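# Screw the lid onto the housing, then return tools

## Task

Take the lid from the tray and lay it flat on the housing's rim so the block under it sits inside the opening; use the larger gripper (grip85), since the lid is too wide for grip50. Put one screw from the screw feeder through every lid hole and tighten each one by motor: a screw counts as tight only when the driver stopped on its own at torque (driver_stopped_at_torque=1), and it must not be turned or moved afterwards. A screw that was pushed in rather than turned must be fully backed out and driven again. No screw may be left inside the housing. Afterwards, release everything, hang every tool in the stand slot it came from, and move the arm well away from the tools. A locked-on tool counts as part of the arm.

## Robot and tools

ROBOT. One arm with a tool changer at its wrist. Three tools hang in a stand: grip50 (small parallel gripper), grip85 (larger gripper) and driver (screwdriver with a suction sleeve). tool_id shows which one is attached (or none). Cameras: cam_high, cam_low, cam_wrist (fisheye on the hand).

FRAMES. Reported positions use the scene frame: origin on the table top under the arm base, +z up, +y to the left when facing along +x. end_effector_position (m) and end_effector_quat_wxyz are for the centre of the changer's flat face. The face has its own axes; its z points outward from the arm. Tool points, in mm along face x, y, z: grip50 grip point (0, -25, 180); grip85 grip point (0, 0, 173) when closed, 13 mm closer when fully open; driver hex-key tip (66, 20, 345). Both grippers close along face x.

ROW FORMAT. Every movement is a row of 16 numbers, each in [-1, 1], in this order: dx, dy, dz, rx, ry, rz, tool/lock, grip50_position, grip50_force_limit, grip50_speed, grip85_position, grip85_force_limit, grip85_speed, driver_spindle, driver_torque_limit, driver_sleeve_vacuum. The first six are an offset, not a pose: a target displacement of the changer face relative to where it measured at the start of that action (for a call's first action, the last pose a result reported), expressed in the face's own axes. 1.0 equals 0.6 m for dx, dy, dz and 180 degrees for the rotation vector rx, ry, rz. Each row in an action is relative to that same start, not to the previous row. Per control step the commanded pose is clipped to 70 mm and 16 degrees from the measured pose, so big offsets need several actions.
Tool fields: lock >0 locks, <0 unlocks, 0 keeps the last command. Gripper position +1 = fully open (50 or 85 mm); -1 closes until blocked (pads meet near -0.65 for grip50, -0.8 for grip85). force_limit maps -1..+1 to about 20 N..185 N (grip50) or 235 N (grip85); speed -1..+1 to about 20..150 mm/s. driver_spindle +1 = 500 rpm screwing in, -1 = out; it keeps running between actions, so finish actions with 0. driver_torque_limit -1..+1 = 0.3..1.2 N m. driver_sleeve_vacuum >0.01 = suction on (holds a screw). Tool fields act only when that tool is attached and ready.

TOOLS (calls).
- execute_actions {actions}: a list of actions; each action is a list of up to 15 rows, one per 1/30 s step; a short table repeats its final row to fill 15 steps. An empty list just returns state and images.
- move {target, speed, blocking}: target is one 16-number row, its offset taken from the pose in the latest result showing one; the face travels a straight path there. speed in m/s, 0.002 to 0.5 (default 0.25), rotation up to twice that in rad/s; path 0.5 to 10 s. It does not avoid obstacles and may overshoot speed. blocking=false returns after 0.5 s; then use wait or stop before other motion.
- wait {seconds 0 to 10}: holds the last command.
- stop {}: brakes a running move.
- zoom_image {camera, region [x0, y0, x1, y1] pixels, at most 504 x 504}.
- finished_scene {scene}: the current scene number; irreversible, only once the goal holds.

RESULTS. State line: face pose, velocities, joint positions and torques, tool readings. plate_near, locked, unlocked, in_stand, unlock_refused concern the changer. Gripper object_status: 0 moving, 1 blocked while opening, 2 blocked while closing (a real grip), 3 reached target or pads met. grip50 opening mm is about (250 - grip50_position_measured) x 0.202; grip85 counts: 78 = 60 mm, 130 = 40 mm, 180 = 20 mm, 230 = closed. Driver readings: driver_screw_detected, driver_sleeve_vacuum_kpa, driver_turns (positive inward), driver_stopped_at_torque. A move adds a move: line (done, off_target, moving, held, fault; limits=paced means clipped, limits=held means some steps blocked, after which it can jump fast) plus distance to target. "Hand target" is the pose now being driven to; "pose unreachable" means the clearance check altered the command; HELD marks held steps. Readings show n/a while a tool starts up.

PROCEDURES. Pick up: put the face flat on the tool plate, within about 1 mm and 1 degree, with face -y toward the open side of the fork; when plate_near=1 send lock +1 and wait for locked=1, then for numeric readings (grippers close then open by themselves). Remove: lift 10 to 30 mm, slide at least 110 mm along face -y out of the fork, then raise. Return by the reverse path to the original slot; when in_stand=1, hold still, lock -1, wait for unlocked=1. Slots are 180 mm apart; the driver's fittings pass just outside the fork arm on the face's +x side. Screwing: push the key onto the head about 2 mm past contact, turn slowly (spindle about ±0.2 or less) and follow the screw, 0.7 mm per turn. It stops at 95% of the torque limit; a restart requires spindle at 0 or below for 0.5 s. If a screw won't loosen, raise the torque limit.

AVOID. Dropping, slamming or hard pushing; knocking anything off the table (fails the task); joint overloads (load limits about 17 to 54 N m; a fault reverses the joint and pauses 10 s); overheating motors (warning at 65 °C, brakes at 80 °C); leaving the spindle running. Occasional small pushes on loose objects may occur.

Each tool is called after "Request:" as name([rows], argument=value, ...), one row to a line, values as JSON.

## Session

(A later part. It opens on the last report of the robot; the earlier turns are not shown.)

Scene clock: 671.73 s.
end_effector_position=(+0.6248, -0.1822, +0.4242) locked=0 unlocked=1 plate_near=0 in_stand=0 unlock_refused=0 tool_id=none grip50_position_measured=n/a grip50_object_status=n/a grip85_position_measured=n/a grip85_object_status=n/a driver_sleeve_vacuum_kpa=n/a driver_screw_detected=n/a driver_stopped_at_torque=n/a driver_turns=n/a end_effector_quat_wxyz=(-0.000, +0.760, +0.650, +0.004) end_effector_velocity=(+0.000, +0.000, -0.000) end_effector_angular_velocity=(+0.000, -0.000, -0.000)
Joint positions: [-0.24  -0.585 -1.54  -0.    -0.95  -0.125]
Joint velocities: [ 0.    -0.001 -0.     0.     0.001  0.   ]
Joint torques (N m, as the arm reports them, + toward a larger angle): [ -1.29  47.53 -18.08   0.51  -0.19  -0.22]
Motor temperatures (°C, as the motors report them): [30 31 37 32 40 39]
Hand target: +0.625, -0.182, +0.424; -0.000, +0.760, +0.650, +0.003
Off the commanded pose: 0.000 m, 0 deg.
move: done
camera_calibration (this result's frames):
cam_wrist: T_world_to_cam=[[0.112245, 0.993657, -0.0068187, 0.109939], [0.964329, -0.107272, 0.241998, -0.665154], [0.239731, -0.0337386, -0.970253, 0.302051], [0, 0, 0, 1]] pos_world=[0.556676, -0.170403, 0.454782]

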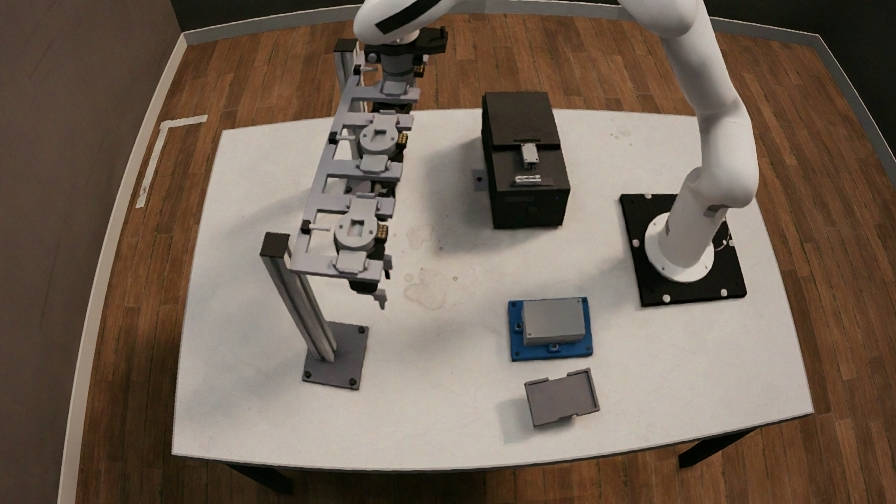

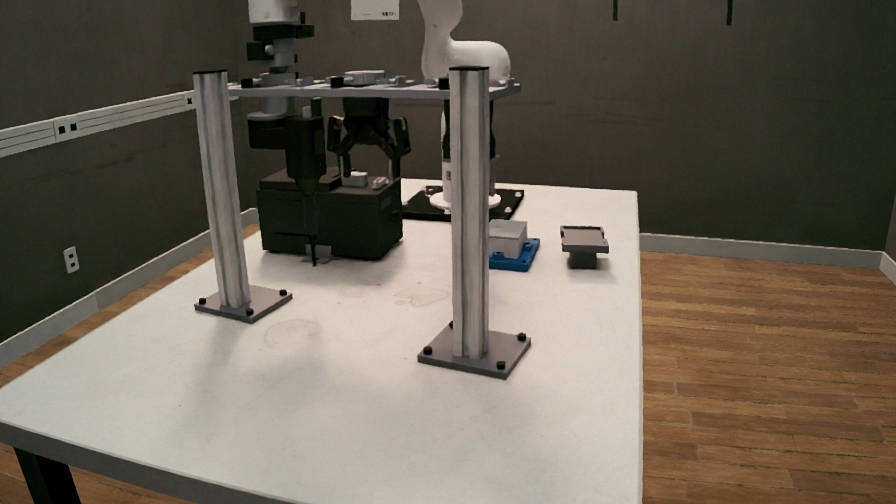

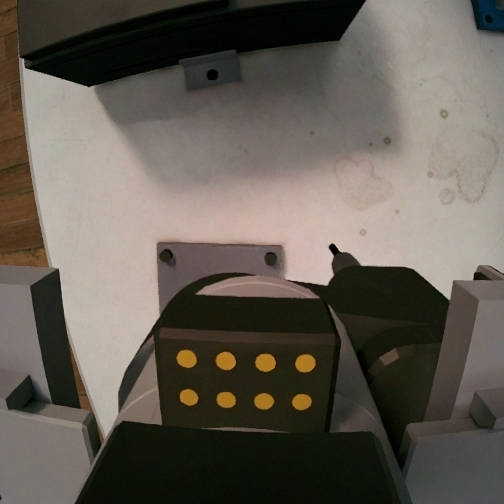

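Request:
move(target=[0,0,0.023,0,0,0,0,0,0,0,0,0,0,0,0,0], speed=0.012)

Scene clock: 677.37 s.
end_effector_position=(+0.6248, -0.1823, +0.4115) locked=0 unlocked=1 plate_near=1 in_stand=1 unlock_refused=0 tool_id=none grip50_position_measured=n/a grip50_object_status=n/a grip85_position_measured=n/a grip85_object_status=n/a driver_sleeve_vacuum_kpa=n/a driver_screw_detected=n/a driver_stopped_at_torque=n/a driver_turns=n/a end_effector_quat_wxyz=(+0.000, +0.760, +0.650, +0.003) end_effector_velocity=(-0.000, -0.000, -0.001) end_effector_angular_velocity=(-0.000, +0.000, +0.000)
Joint positions: [-0.24  -0.595 -1.525 -0.    -0.925 -0.124]
Joint velocities: [-0.    -0.001  0.001 -0.001  0.001  0.   ]
Joint torques (N m, as the arm reports them, + toward a larger angle): [  3.64  31.81 -14.54   1.29   2.22  -0.44]
Motor temperatures (°C, as the motors report them): [30 31 37 32 40 39]
Hand target: +0.625, -0.182, +0.410; -0.000, +0.760, +0.650, +0.003
Off the commanded pose: 0.001 m, 0 deg.
move: done
camera_calibration (this result's frames):
cam_wrist: T_world_to_cam=[[0.112502, 0.993627, -0.0070083, 0.109842], [0.964267, -0.10747, 0.242155, -0.662116], [0.239859, -0.0340008, -0.970212, 0.289547], [0, 0, 0, 1]] pos_world=[0.556649, -0.170454, 0.442026]

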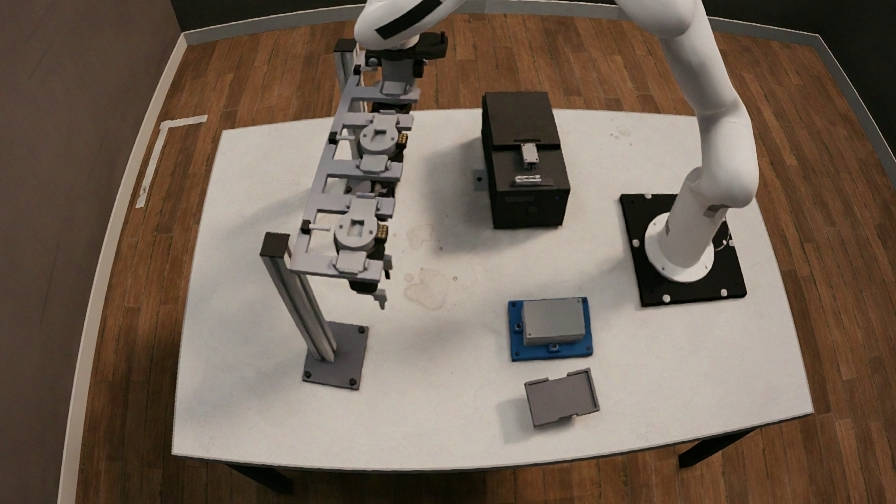

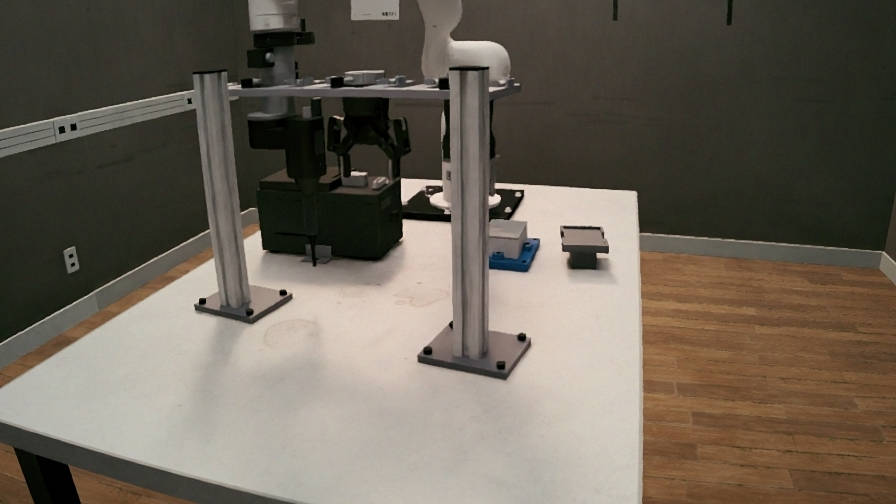

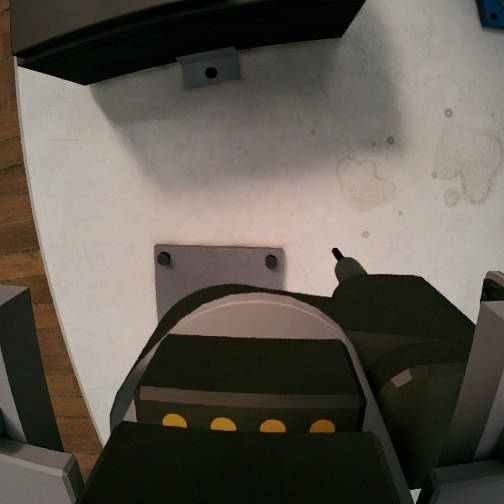

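Request:
execute_actions([
  [[0,0,0,0,0,0,1,0,0,0,0,0,0,0,0,0]],
  [[0,0,0,0,0,0,1,0,0,0,0,0,0,0,0,0]],
  [[0,0,0,0,0,0,1,0,0,0,0,0,0,0,0,0]],
])

Request:
move(target=[0,0,-0.033,0,0,0,0,0,0,0,0,0,0,0,0,0], speed=0.04)

Scene clock: 706.57 s.
end_effector_position=(+0.6250, -0.1823, +0.4119) locked=1 unlocked=0 plate_near=1 in_stand=1 unlock_refused=0 tool_id=driver grip50_position_measured=n/a grip50_object_status=n/a grip85_position_measured=n/a grip85_object_status=n/a driver_sleeve_vacuum_kpa=n/a driver_screw_detected=n/a driver_stopped_at_torque=n/a driver_turns=n/a end_effector_quat_wxyz=(+0.001, +0.760, +0.650, +0.004) end_effector_velocity=(+0.000, -0.000, -0.001) end_effector_angular_velocity=(-0.000, -0.001, -0.000)
Joint positions: [-0.24  -0.595 -1.525 -0.    -0.924 -0.125]
Joint velocities: [-0.    -0.001  0.    -0.     0.002  0.001]
Joint torques (N m, as the arm reports them, + toward a larger angle): [  7.03  40.14 -18.28   4.09   4.12  -0.46]
Motor temperatures (°C, as the motors report them): [30 30 37 33 40 39]
Hand target: +0.625, -0.182, +0.412; +0.000, +0.760, +0.650, +0.004
Off the commanded pose: 0.000 m, 0 deg.
Step readings (end_effector_position; steps 1 to 15: 1st action; 16 to 30: 2nd action; 31 to 45: 3rd action):
0: (+0.6249, -0.1822, +0.4111)
1: (+0.6249, -0.1822, +0.4111)
2: (+0.6249, -0.1822, +0.4112)
4: (+0.6249, -0.1822, +0.4112)
8: (+0.6249, -0.1822, +0.4113)
15: (+0.6249, -0.1823, +0.4113)
16: (+0.6249, -0.1823, +0.4113)
17: (+0.6249, -0.1823, +0.4113)
19: (+0.6249, -0.1822, +0.4113)
23: (+0.6248, -0.1823, +0.4113)
30: (+0.6250, -0.1823, +0.4118)
31: (+0.6250, -0.1823, +0.4118)
32: (+0.6250, -0.1823, +0.4118)
34: (+0.6250, -0.1823, +0.4119)
38: (+0.6250, -0.1823, +0.4119)
45: end_effector_position above
camera_calibration (this result's frames):
cam_wrist: T_world_to_cam=[[0.112344, 0.993644, -0.00704016, 0.109926], [0.964005, -0.107269, 0.243285, -0.662644], [0.240984, -0.0341184, -0.969929, 0.289015], [0, 0, 0, 1]] pos_world=[0.556795, -0.170447, 0.442309]

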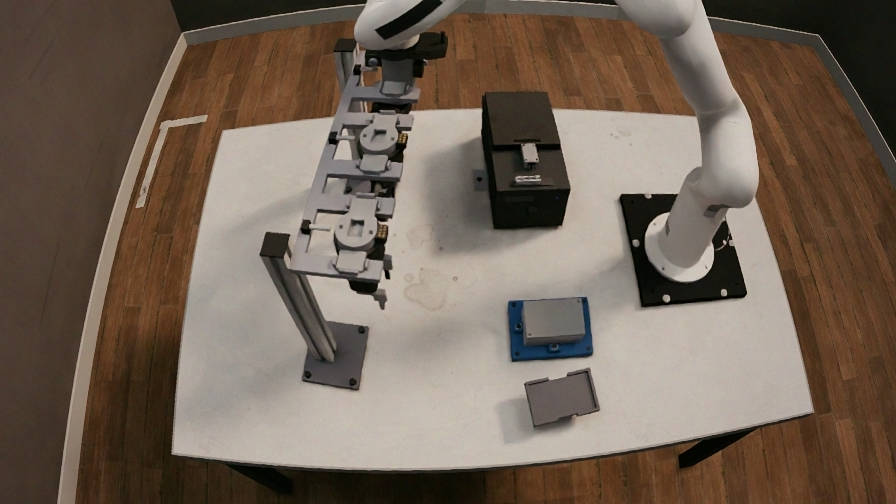

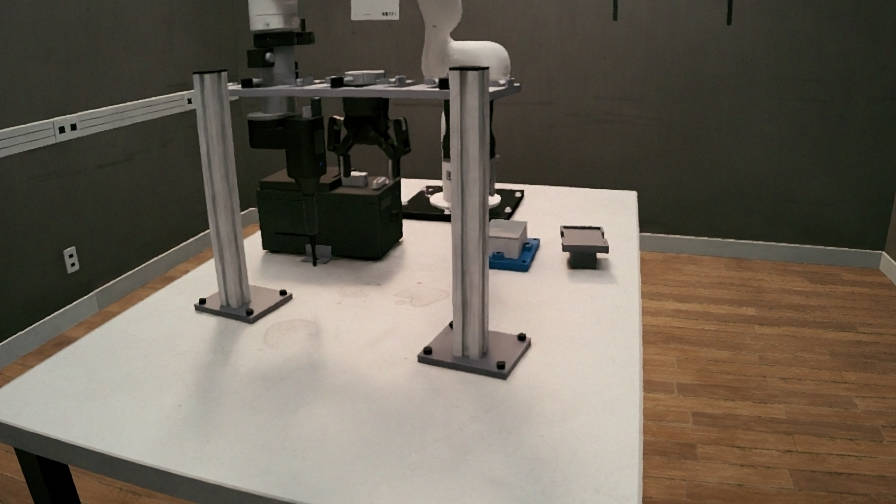

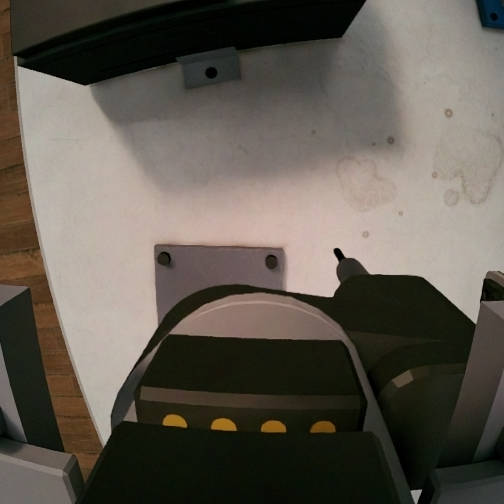

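Scene clock: 707.40 s.
end_effector_position=(+0.6249, -0.1823, +0.4314) locked=1 unlocked=0 plate_near=1 in_stand=0 unlock_refused=0 tool_id=driver grip50_position_measured=n/a grip50_object_status=n/a grip85_position_measured=n/a grip85_object_status=n/a driver_sleeve_vacuum_kpa=0 driver_screw_detected=0 driver_stopped_at_torque=0 driver_turns=0.00 end_effector_quat_wxyz=(+0.000, +0.760, +0.650, +0.004) end_effector_velocity=(-0.000, -0.001, +0.000) end_effector_angular_velocity=(+0.000, +0.001, -0.001)
Joint positions: [-0.24  -0.58  -1.548 -0.    -0.962 -0.125]
Joint velocities: [-0.001 -0.    -0.002  0.    -0.002  0.   ]
Joint torques (N m, as the arm reports them, + toward a larger angle): [ -1.14  69.41 -26.8    1.48   0.31  -0.14]
Motor temperatures (°C, as the motors report them): [30 30 37 33 40 39]
Hand target: +0.625, -0.182, +0.432; +0.001, +0.760, +0.650, +0.004
Off the commanded pose: 0.000 m, 0 deg.
move: done
camera_calibration (this result's frames):
cam_wrist: T_world_to_cam=[[0.112205, 0.993661, -0.00691067, 0.110089], [0.964101, -0.107177, 0.242947, -0.66717], [0.240666, -0.0339223, -0.970015, 0.308277], [0, 0, 0, 1]] pos_world=[0.556674, -0.170439, 0.461881]

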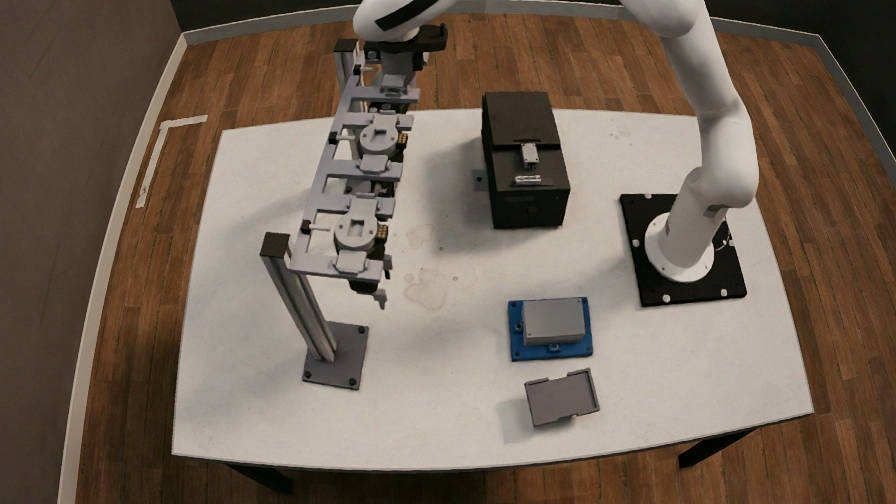

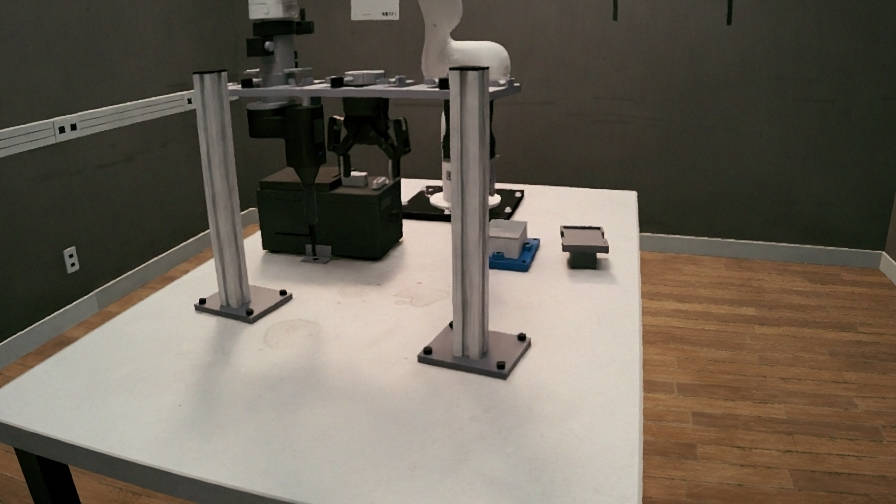

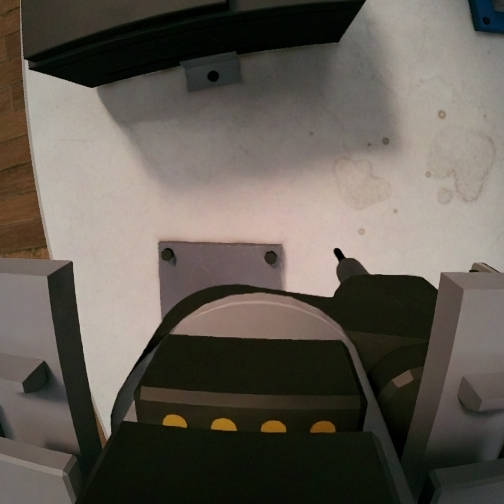

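Request:
move(target=[0,-0.21,0,0,0,0,0,0,0,0,0,0,0,0,0,0], speed=0.1)

Request:
move(target=[0,-0.05,-0.2,0,0,0,0,0,0,0,0,0,0,0,0,0], speed=0.15)

Scene clock: 715.27 s.
end_effector_position=(+0.5007, -0.1627, +0.4309) locked=1 unlocked=0 plate_near=1 in_stand=0 unlock_refused=0 tool_id=driver grip50_position_measured=n/a grip50_object_status=n/a grip85_position_measured=n/a grip85_object_status=n/a driver_sleeve_vacuum_kpa=0 driver_screw_detected=0 driver_stopped_at_torque=0 driver_turns=0.00 end_effector_quat_wxyz=(+0.001, +0.760, +0.650, +0.004) end_effector_velocity=(-0.001, +0.001, -0.000) end_effector_angular_velocity=(+0.001, +0.002, +0.000)
Joint positions: [-0.27  -0.274 -1.126 -0.    -0.846 -0.154]
Joint velocities: [ 0.001  0.002  0.003  0.001 -0.001  0.   ]
Joint torques (N m, as the arm reports them, + toward a larger angle): [ -0.85  49.75 -25.24   0.48   0.29  -0.34]
Motor temperatures (°C, as the motors report them): [30 31 37 33 40 39]
Hand target: +0.500, -0.163, +0.431; +0.000, +0.760, +0.650, +0.004
Off the commanded pose: 0.000 m, 0 deg.
move: done
camera_calibration (this result's frames):
cam_wrist: T_world_to_cam=[[0.112391, 0.993638, -0.00716275, 0.104536], [0.963965, -0.10728, 0.243437, -0.54534], [0.24112, -0.0342649, -0.96989, 0.337994], [0, 0, 0, 1]] pos_world=[0.432443, -0.150794, 0.461322]

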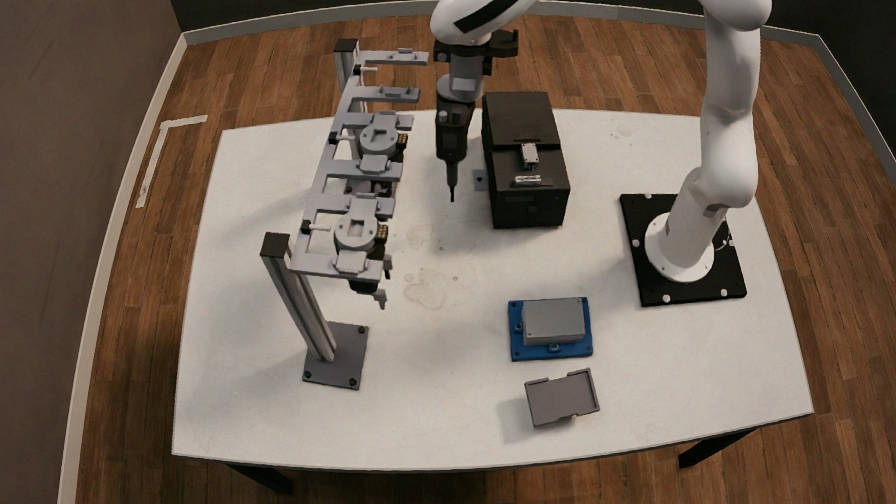

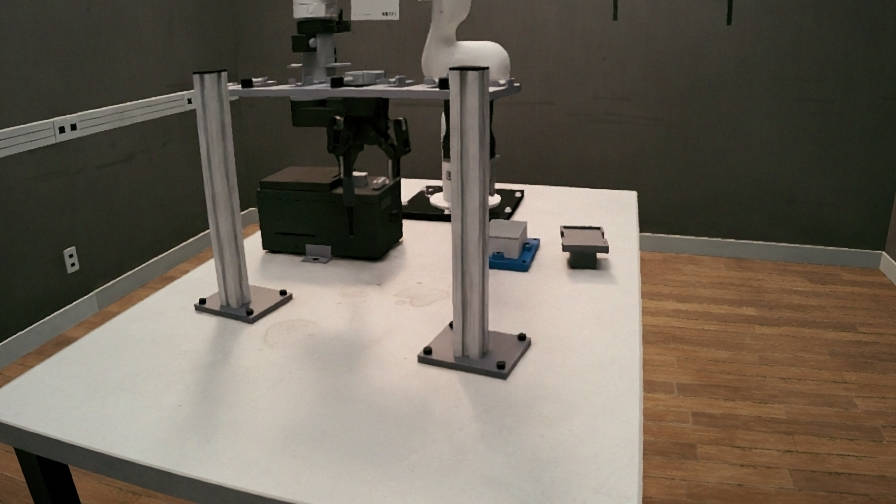

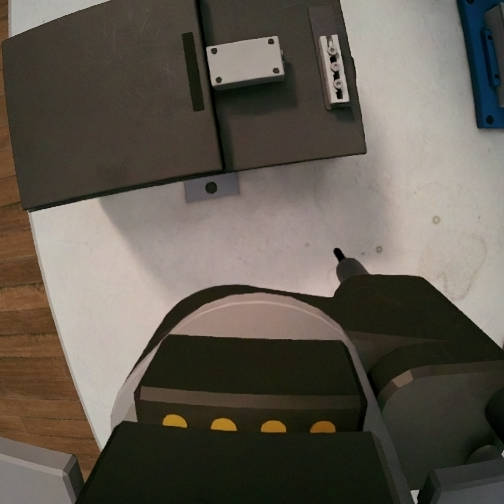

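Scene clock: 716.50 s.
end_effector_position=(+0.4704, -0.1583, +0.5503) locked=1 unlocked=0 plate_near=1 in_stand=0 unlock_refused=0 tool_id=driver grip50_position_measured=n/a grip50_object_status=n/a grip85_position_measured=n/a grip85_object_status=n/a driver_sleeve_vacuum_kpa=0 driver_screw_detected=0 driver_stopped_at_torque=0 driver_turns=0.00 end_effector_quat_wxyz=(+0.000, +0.760, +0.650, +0.004) end_effector_velocity=(+0.000, +0.000, +0.003) end_effector_angular_velocity=(-0.001, -0.003, +0.001)
Joint positions: [-0.279 -0.121 -1.22   0.    -1.094 -0.163]
Joint velocities: [ 0.     0.002 -0.003  0.    -0.002 -0.   ]
Joint torques (N m, as the arm reports them, + toward a larger angle): [ -1.58  42.91 -26.57   1.48   0.34  -0.25]
Motor temperatures (°C, as the motors report them): [30 31 37 32 40 39]
Hand target: +0.470, -0.158, +0.551; +0.001, +0.760, +0.650, +0.004
Off the commanded pose: 0.001 m, 0 deg.
move: done
camera_calibration (this result's frames):
cam_wrist: T_world_to_cam=[[0.11203, 0.993681, -0.00681649, 0.104453], [0.964151, -0.107035, 0.24281, -0.544455], [0.240546, -0.0337742, -0.97005, 0.461652], [0, 0, 0, 1]] pos_world=[0.402186, -0.146477, 0.580737]

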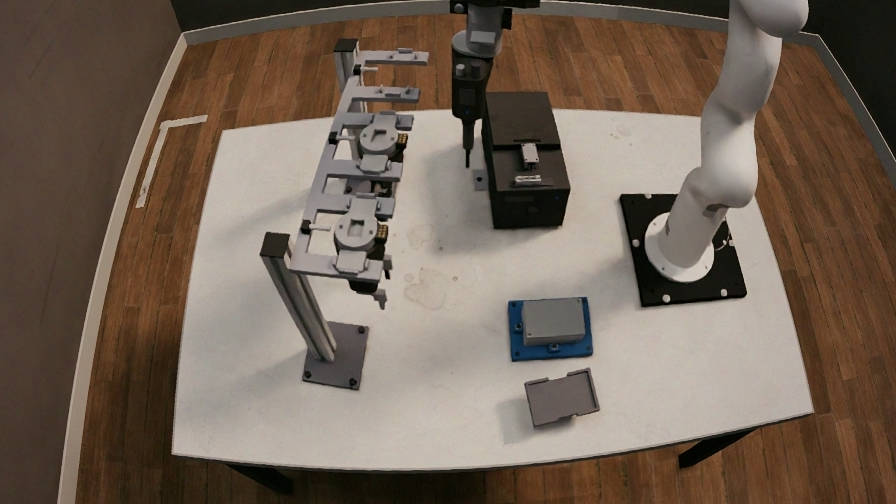

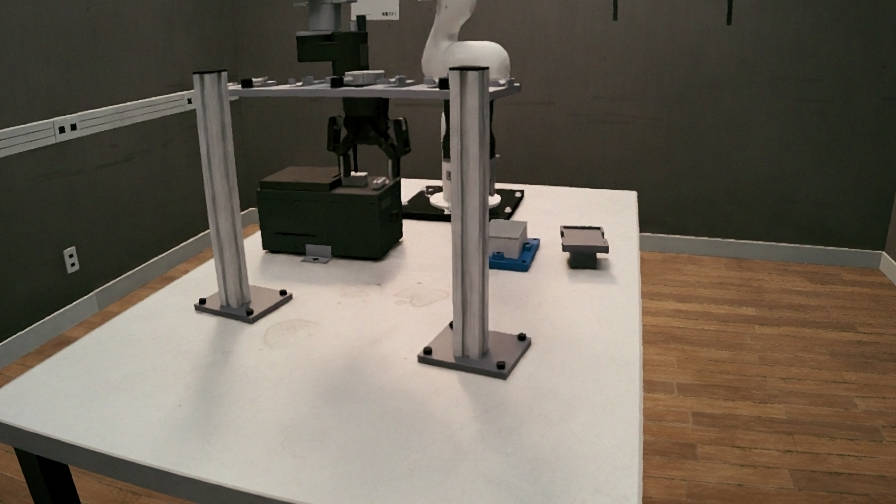

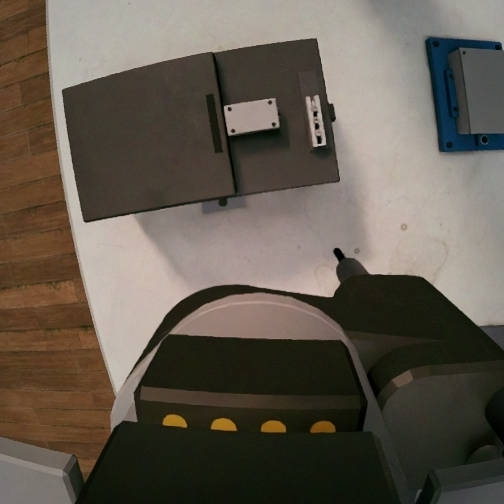

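Request:
zoom_image(camera="cam_wrist", region=[270, 70, 370, 170])

Request:
zoom_image(camera="cam_high", region=[490, 130, 580, 200])

Region (270, 70, 370, 170) of cam_wrist's 504x504 image, scaled by 5.040, with more detail than that image has.

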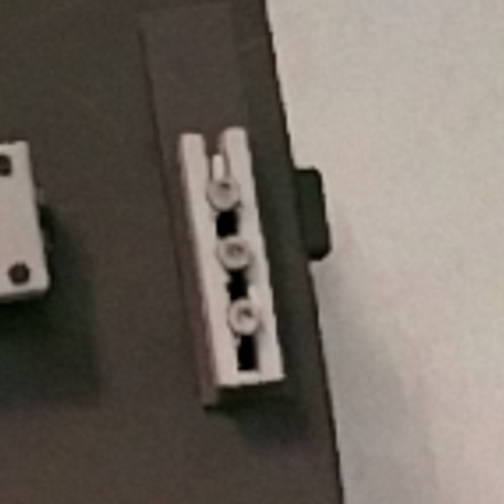

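Region (490, 130, 580, 200) of cam_high's 896x504 image, scaled by 5.600, with more detail than that image has.

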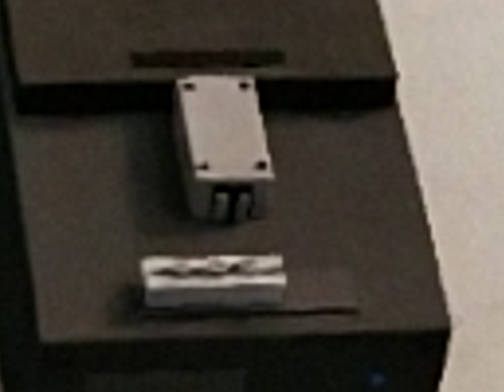

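Request:
move(target=[-0.0362,-0.2027,0.017,0,0,0,0,0,0,0,0,0,0,0,0,0], speed=0.15)

Request:
zoom_image(camera="cam_wrist", region=[280, 190, 400, 310])

Request:
zoom_image(camera="cam_high", region=[480, 110, 590, 200])

Request:
zoom_image(camera="cam_low", region=[330, 120, 430, 210])

Scene clock: 757.17 s.
end_effector_position=(+0.3472, -0.1608, +0.5395) locked=1 unlocked=0 plate_near=1 in_stand=0 unlock_refused=0 tool_id=driver grip50_position_measured=n/a grip50_object_status=n/a grip85_position_measured=n/a grip85_object_status=n/a driver_sleeve_vacuum_kpa=0 driver_screw_detected=0 driver_stopped_at_torque=0 driver_turns=0.00 end_effector_quat_wxyz=(+0.001, +0.760, +0.650, +0.004) end_effector_velocity=(-0.001, +0.000, -0.001) end_effector_angular_velocity=(+0.001, +0.003, +0.000)
Joint positions: [-0.386  0.17  -0.912  0.001 -1.075 -0.271]
Joint velocities: [-0.001  0.001  0.003 -0.    -0.002 -0.001]
Joint torques (N m, as the arm reports them, + toward a larger angle): [ -1.49  23.07 -26.47   1.43   0.17  -0.33]
Motor temperatures (°C, as the motors report them): [30 31 39 32 40 39]
Hand target: +0.347, -0.161, +0.539; +0.000, +0.760, +0.650, +0.004
Off the commanded pose: 0.000 m, 0 deg.
move: done
camera_calibration (this result's frames):
cam_wrist: T_world_to_cam=[[0.112049, 0.993677, -0.0071214, 0.120782], [0.964023, -0.106961, 0.243351, -0.423558], [0.241051, -0.0341324, -0.969912, 0.480434], [0, 0, 0, 1]] pos_world=[0.278977, -0.148924, 0.569912]

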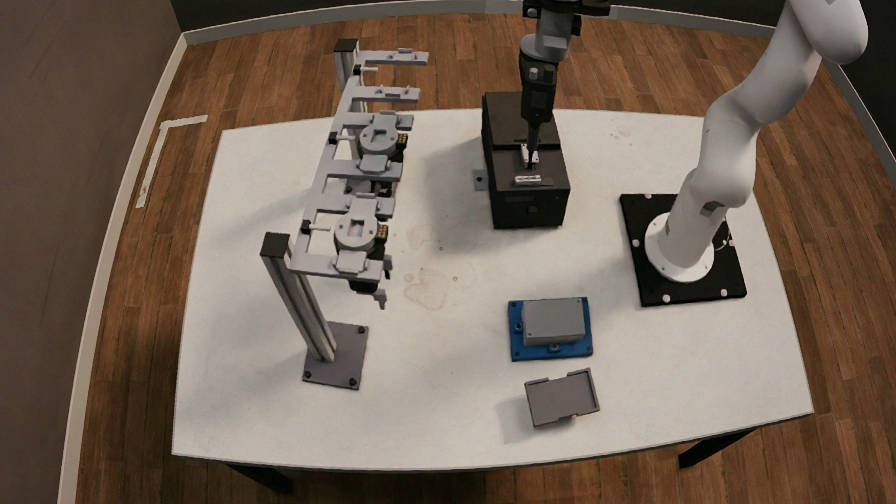

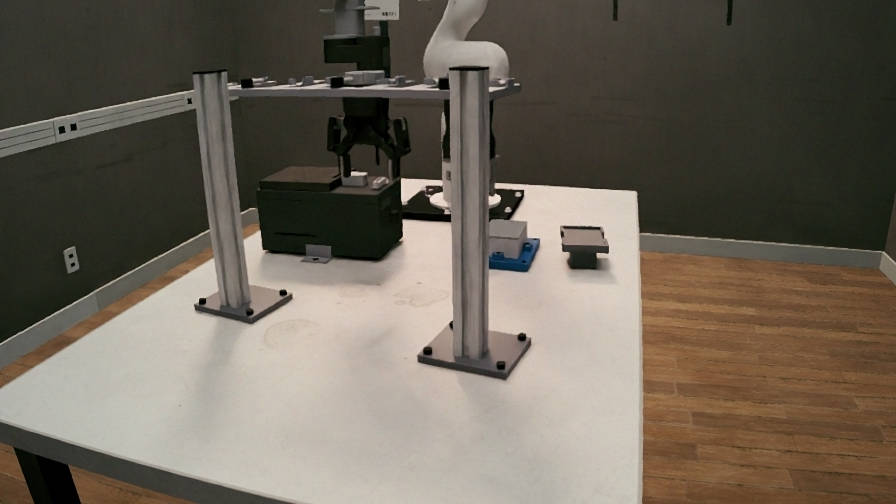

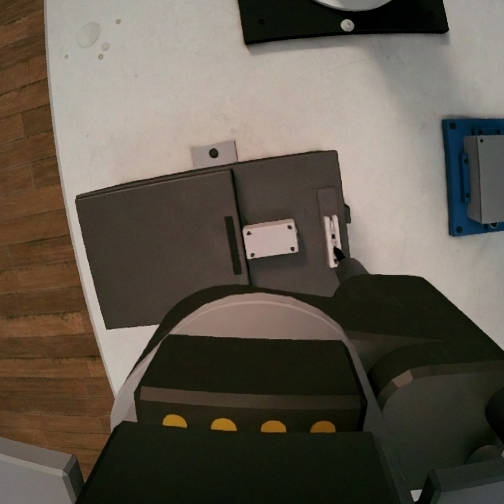

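Region (280, 190, 400, 310) of cam_wrist's 504x504 image, scaled by 4.200, with more detail than that image has.

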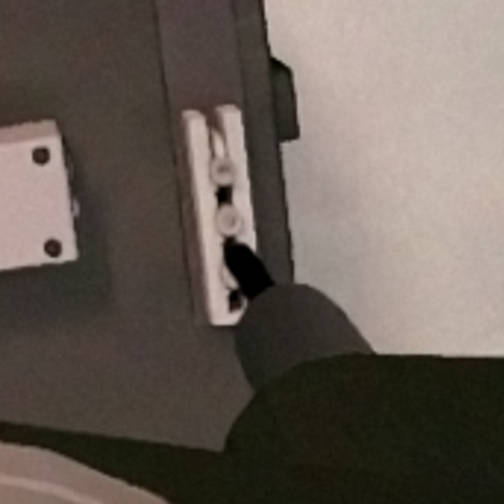

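Region (480, 110, 590, 200) of cam_high's 896x504 image, scaled by 4.582, with more detail than that image has; it fills the top 412 rows of this view, and the rest is white.

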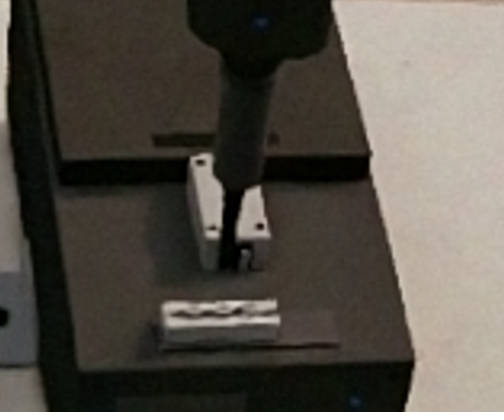

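Region (330, 120, 430, 210) of cam_low's 896x504 image, scaled by 5.040, with more detail than that image has; it fills the top 454 rows of this view, and the rest is white.

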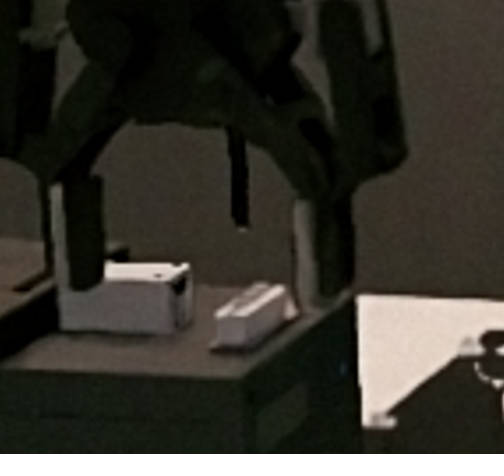

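Request:
move(target=[0.004,0,0.027,0,0,0,0,0,0,0,0,0,0,0,0,0], speed=0.05)

Request:
zoom_image(camera="cam_wrist", region=[300, 210, 370, 280])

Request:
zoom_image(camera="cam_high", region=[500, 140, 560, 195])

Request:
zoom_image(camera="cam_low", region=[350, 140, 410, 200])

Scene clock: 774.47 s.
end_effector_position=(+0.3477, -0.1584, +0.5234) locked=1 unlocked=0 plate_near=1 in_stand=0 unlock_refused=0 tool_id=driver grip50_position_measured=n/a grip50_object_status=n/a grip85_position_measured=n/a grip85_object_status=n/a driver_sleeve_vacuum_kpa=0 driver_screw_detected=0 driver_stopped_at_torque=0 driver_turns=0.00 end_effector_quat_wxyz=(+0.001, +0.760, +0.650, +0.004) end_effector_velocity=(+0.000, -0.000, -0.000) end_effector_angular_velocity=(-0.001, -0.001, -0.000)
Joint positions: [-0.38   0.164 -0.881  0.001 -1.038 -0.265]
Joint velocities: [ 0.    -0.     0.001 -0.     0.002  0.001]
Joint torques (N m, as the arm reports them, + toward a larger angle): [ -2.24  23.63 -25.93   0.78   0.19  -0.21]
Motor temperatures (°C, as the motors report them): [30 31 39 32 40 39]
Hand target: +0.348, -0.158, +0.523; +0.001, +0.760, +0.650, +0.004
Off the commanded pose: 0.000 m, 0 deg.
move: done
camera_calibration (this result's frames):
cam_wrist: T_world_to_cam=[[0.11211, 0.99367, -0.00718123, 0.11824], [0.963987, -0.107001, 0.243474, -0.419907], [0.241165, -0.0342185, -0.969881, 0.464742], [0, 0, 0, 1]] pos_world=[0.279449, -0.146519, 0.55383]

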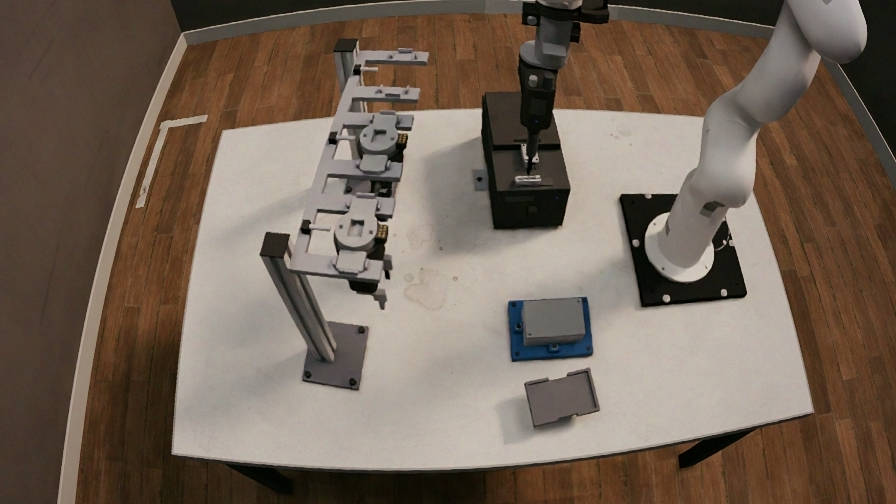

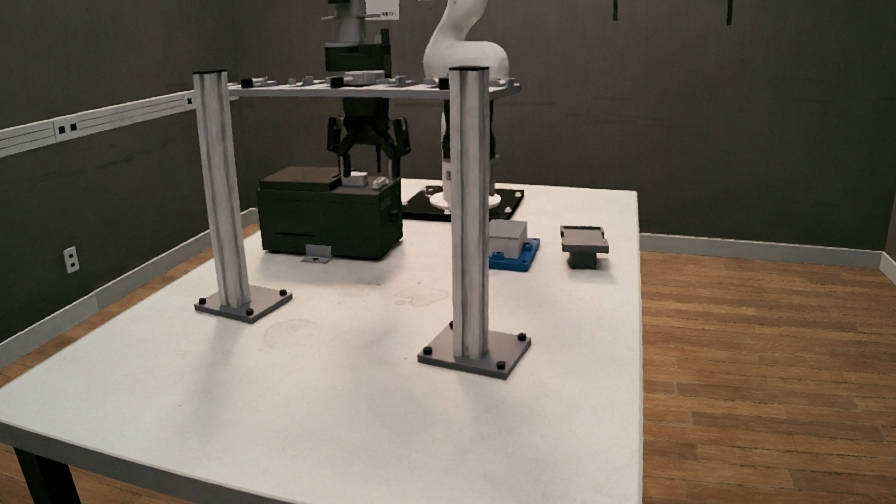

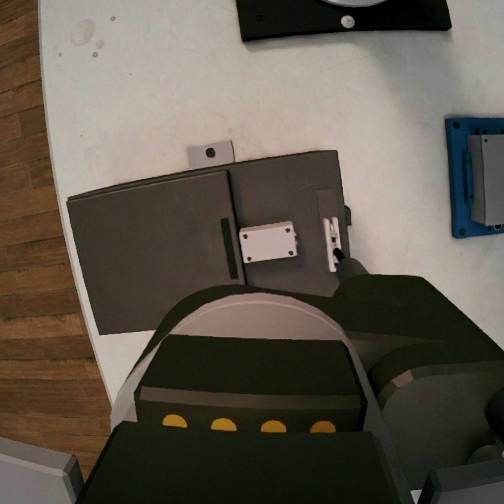

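Region (300, 210, 370, 280) of cam_wrist's 504x504 image, scaled by 7.200, with more detail than that image has.

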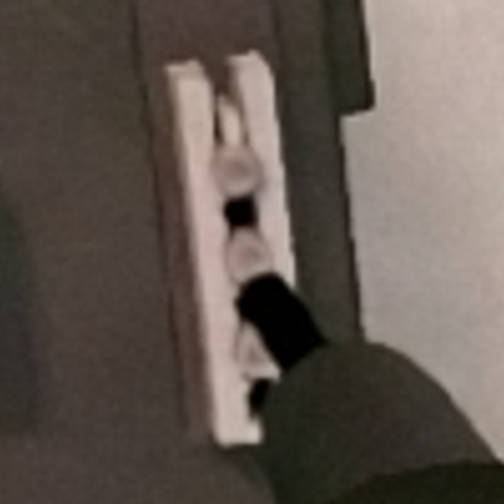

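Region (500, 140, 560, 195) of cam_high's 896x504 image, scaled by 8.400, with more detail than that image has; it fills the top 462 rows of this view, and the rest is white.

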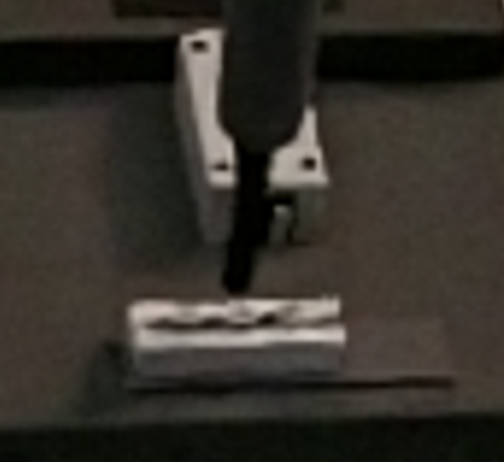

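Region (350, 140, 410, 200) of cam_low's 896x504 image, scaled by 8.400, with more detail than that image has.

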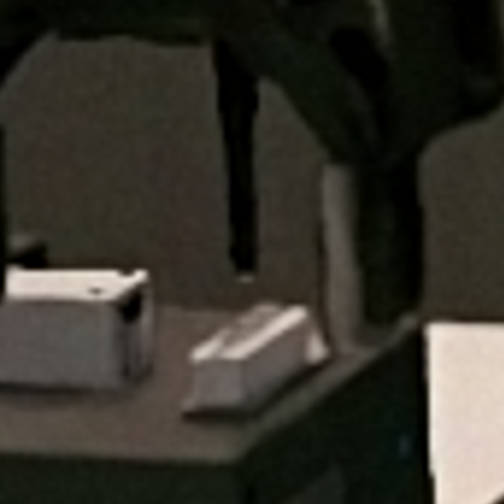

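Request:
move(target=[0,-0.0035,0.013,0,0,0,0,0,0,0,0,0,0,0,0,0], speed=0.03)

Request:
zoom_image(camera="cam_wrist", region=[300, 210, 370, 280])

Request:
zoom_image(camera="cam_high", region=[500, 140, 560, 195])

Request:
zoom_image(camera="cam_low", region=[350, 140, 410, 200])

Scene clock: 788.63 s.
end_effector_position=(+0.3457, -0.1580, +0.5156) locked=1 unlocked=0 plate_near=1 in_stand=0 unlock_refused=0 tool_id=driver grip50_position_measured=n/a grip50_object_status=n/a grip85_position_measured=n/a grip85_object_status=n/a driver_sleeve_vacuum_kpa=0 driver_screw_detected=0 driver_stopped_at_torque=0 driver_turns=0.00 end_effector_quat_wxyz=(+0.001, +0.760, +0.650, +0.004) end_effector_velocity=(+0.000, -0.000, +0.000) end_effector_angular_velocity=(-0.002, -0.005, -0.001)
Joint positions: [-0.382  0.165 -0.862  0.001 -1.021 -0.267]
Joint velocities: [-0.     0.001  0.    -0.     0.004  0.001]
Joint torques (N m, as the arm reports them, + toward a larger angle): [ -1.56  23.87 -26.47   1.49   0.19  -0.31]
Motor temperatures (°C, as the motors report them): [30 31 40 32 40 39]
Hand target: +0.346, -0.158, +0.516; +0.001, +0.760, +0.650, +0.004
Off the commanded pose: 0.000 m, 0 deg.
move: done
camera_calibration (this result's frames):
cam_wrist: T_world_to_cam=[[0.112138, 0.993666, -0.00720677, 0.11807], [0.963978, -0.107022, 0.243499, -0.416055], [0.241186, -0.0342528, -0.969874, 0.457707], [0, 0, 0, 1]] pos_world=[0.277435, -0.146172, 0.546078]

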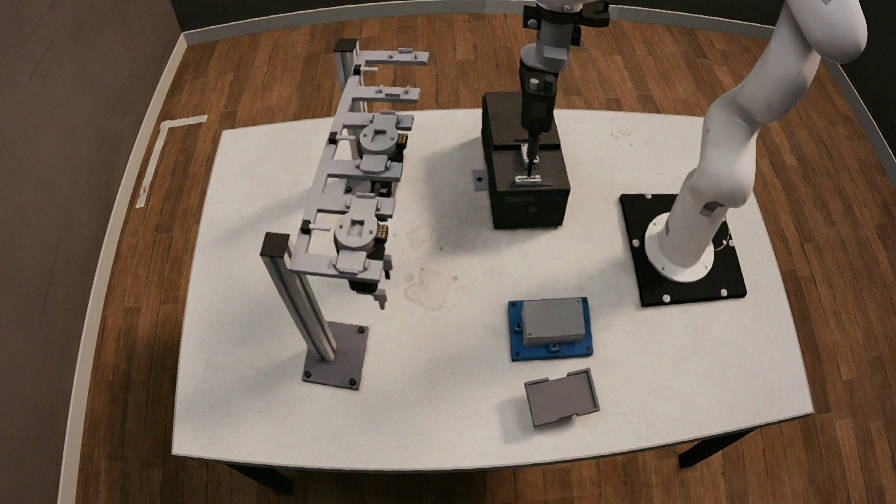

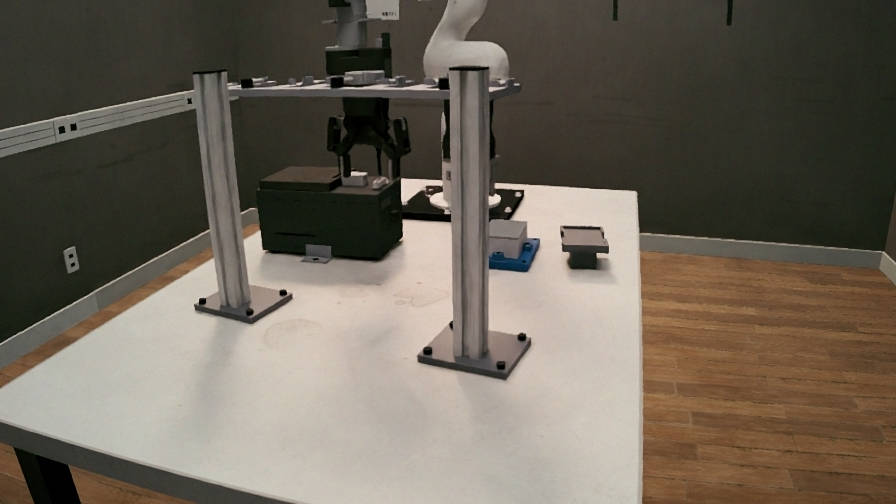

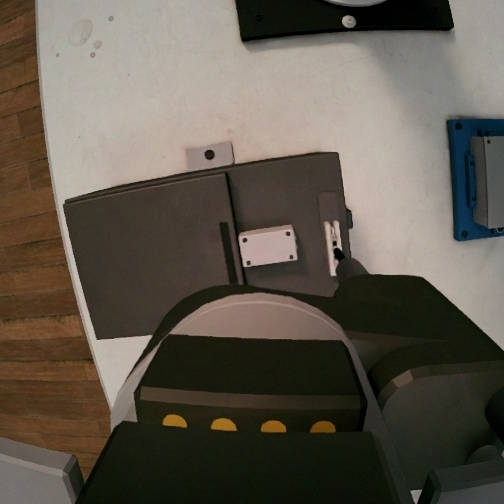

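Region (300, 210, 370, 280) of cam_wrist's 504x504 image, scaled by 7.200, with more detail than that image has.

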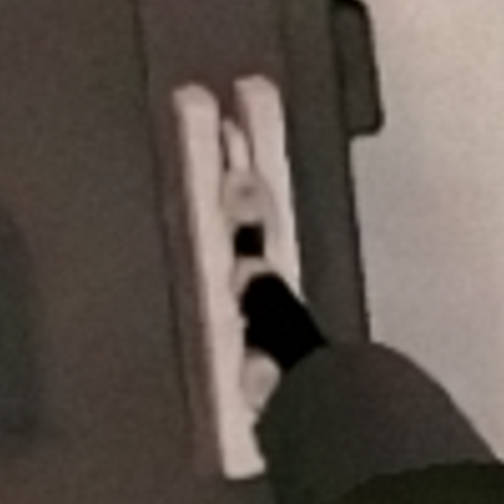

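Region (500, 140, 560, 195) of cam_high's 896x504 image, scaled by 8.400, with more detail than that image has; it fills the top 462 rows of this view, and the rest is white.

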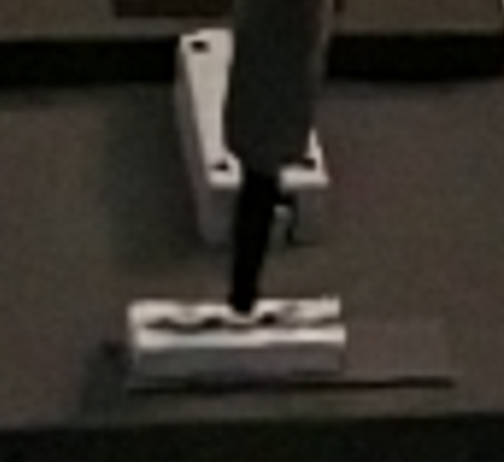

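Region (350, 140, 410, 200) of cam_low's 896x504 image, scaled by 8.400, with more detail than that image has.

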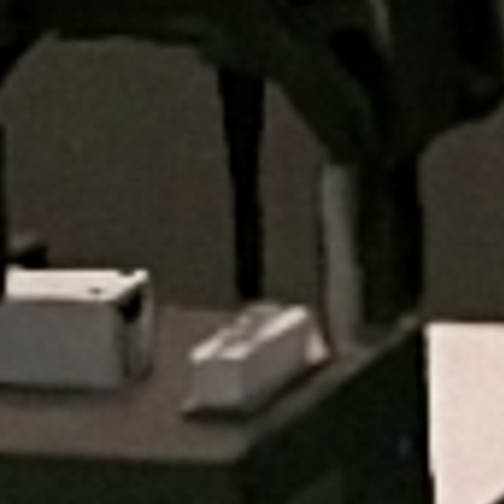

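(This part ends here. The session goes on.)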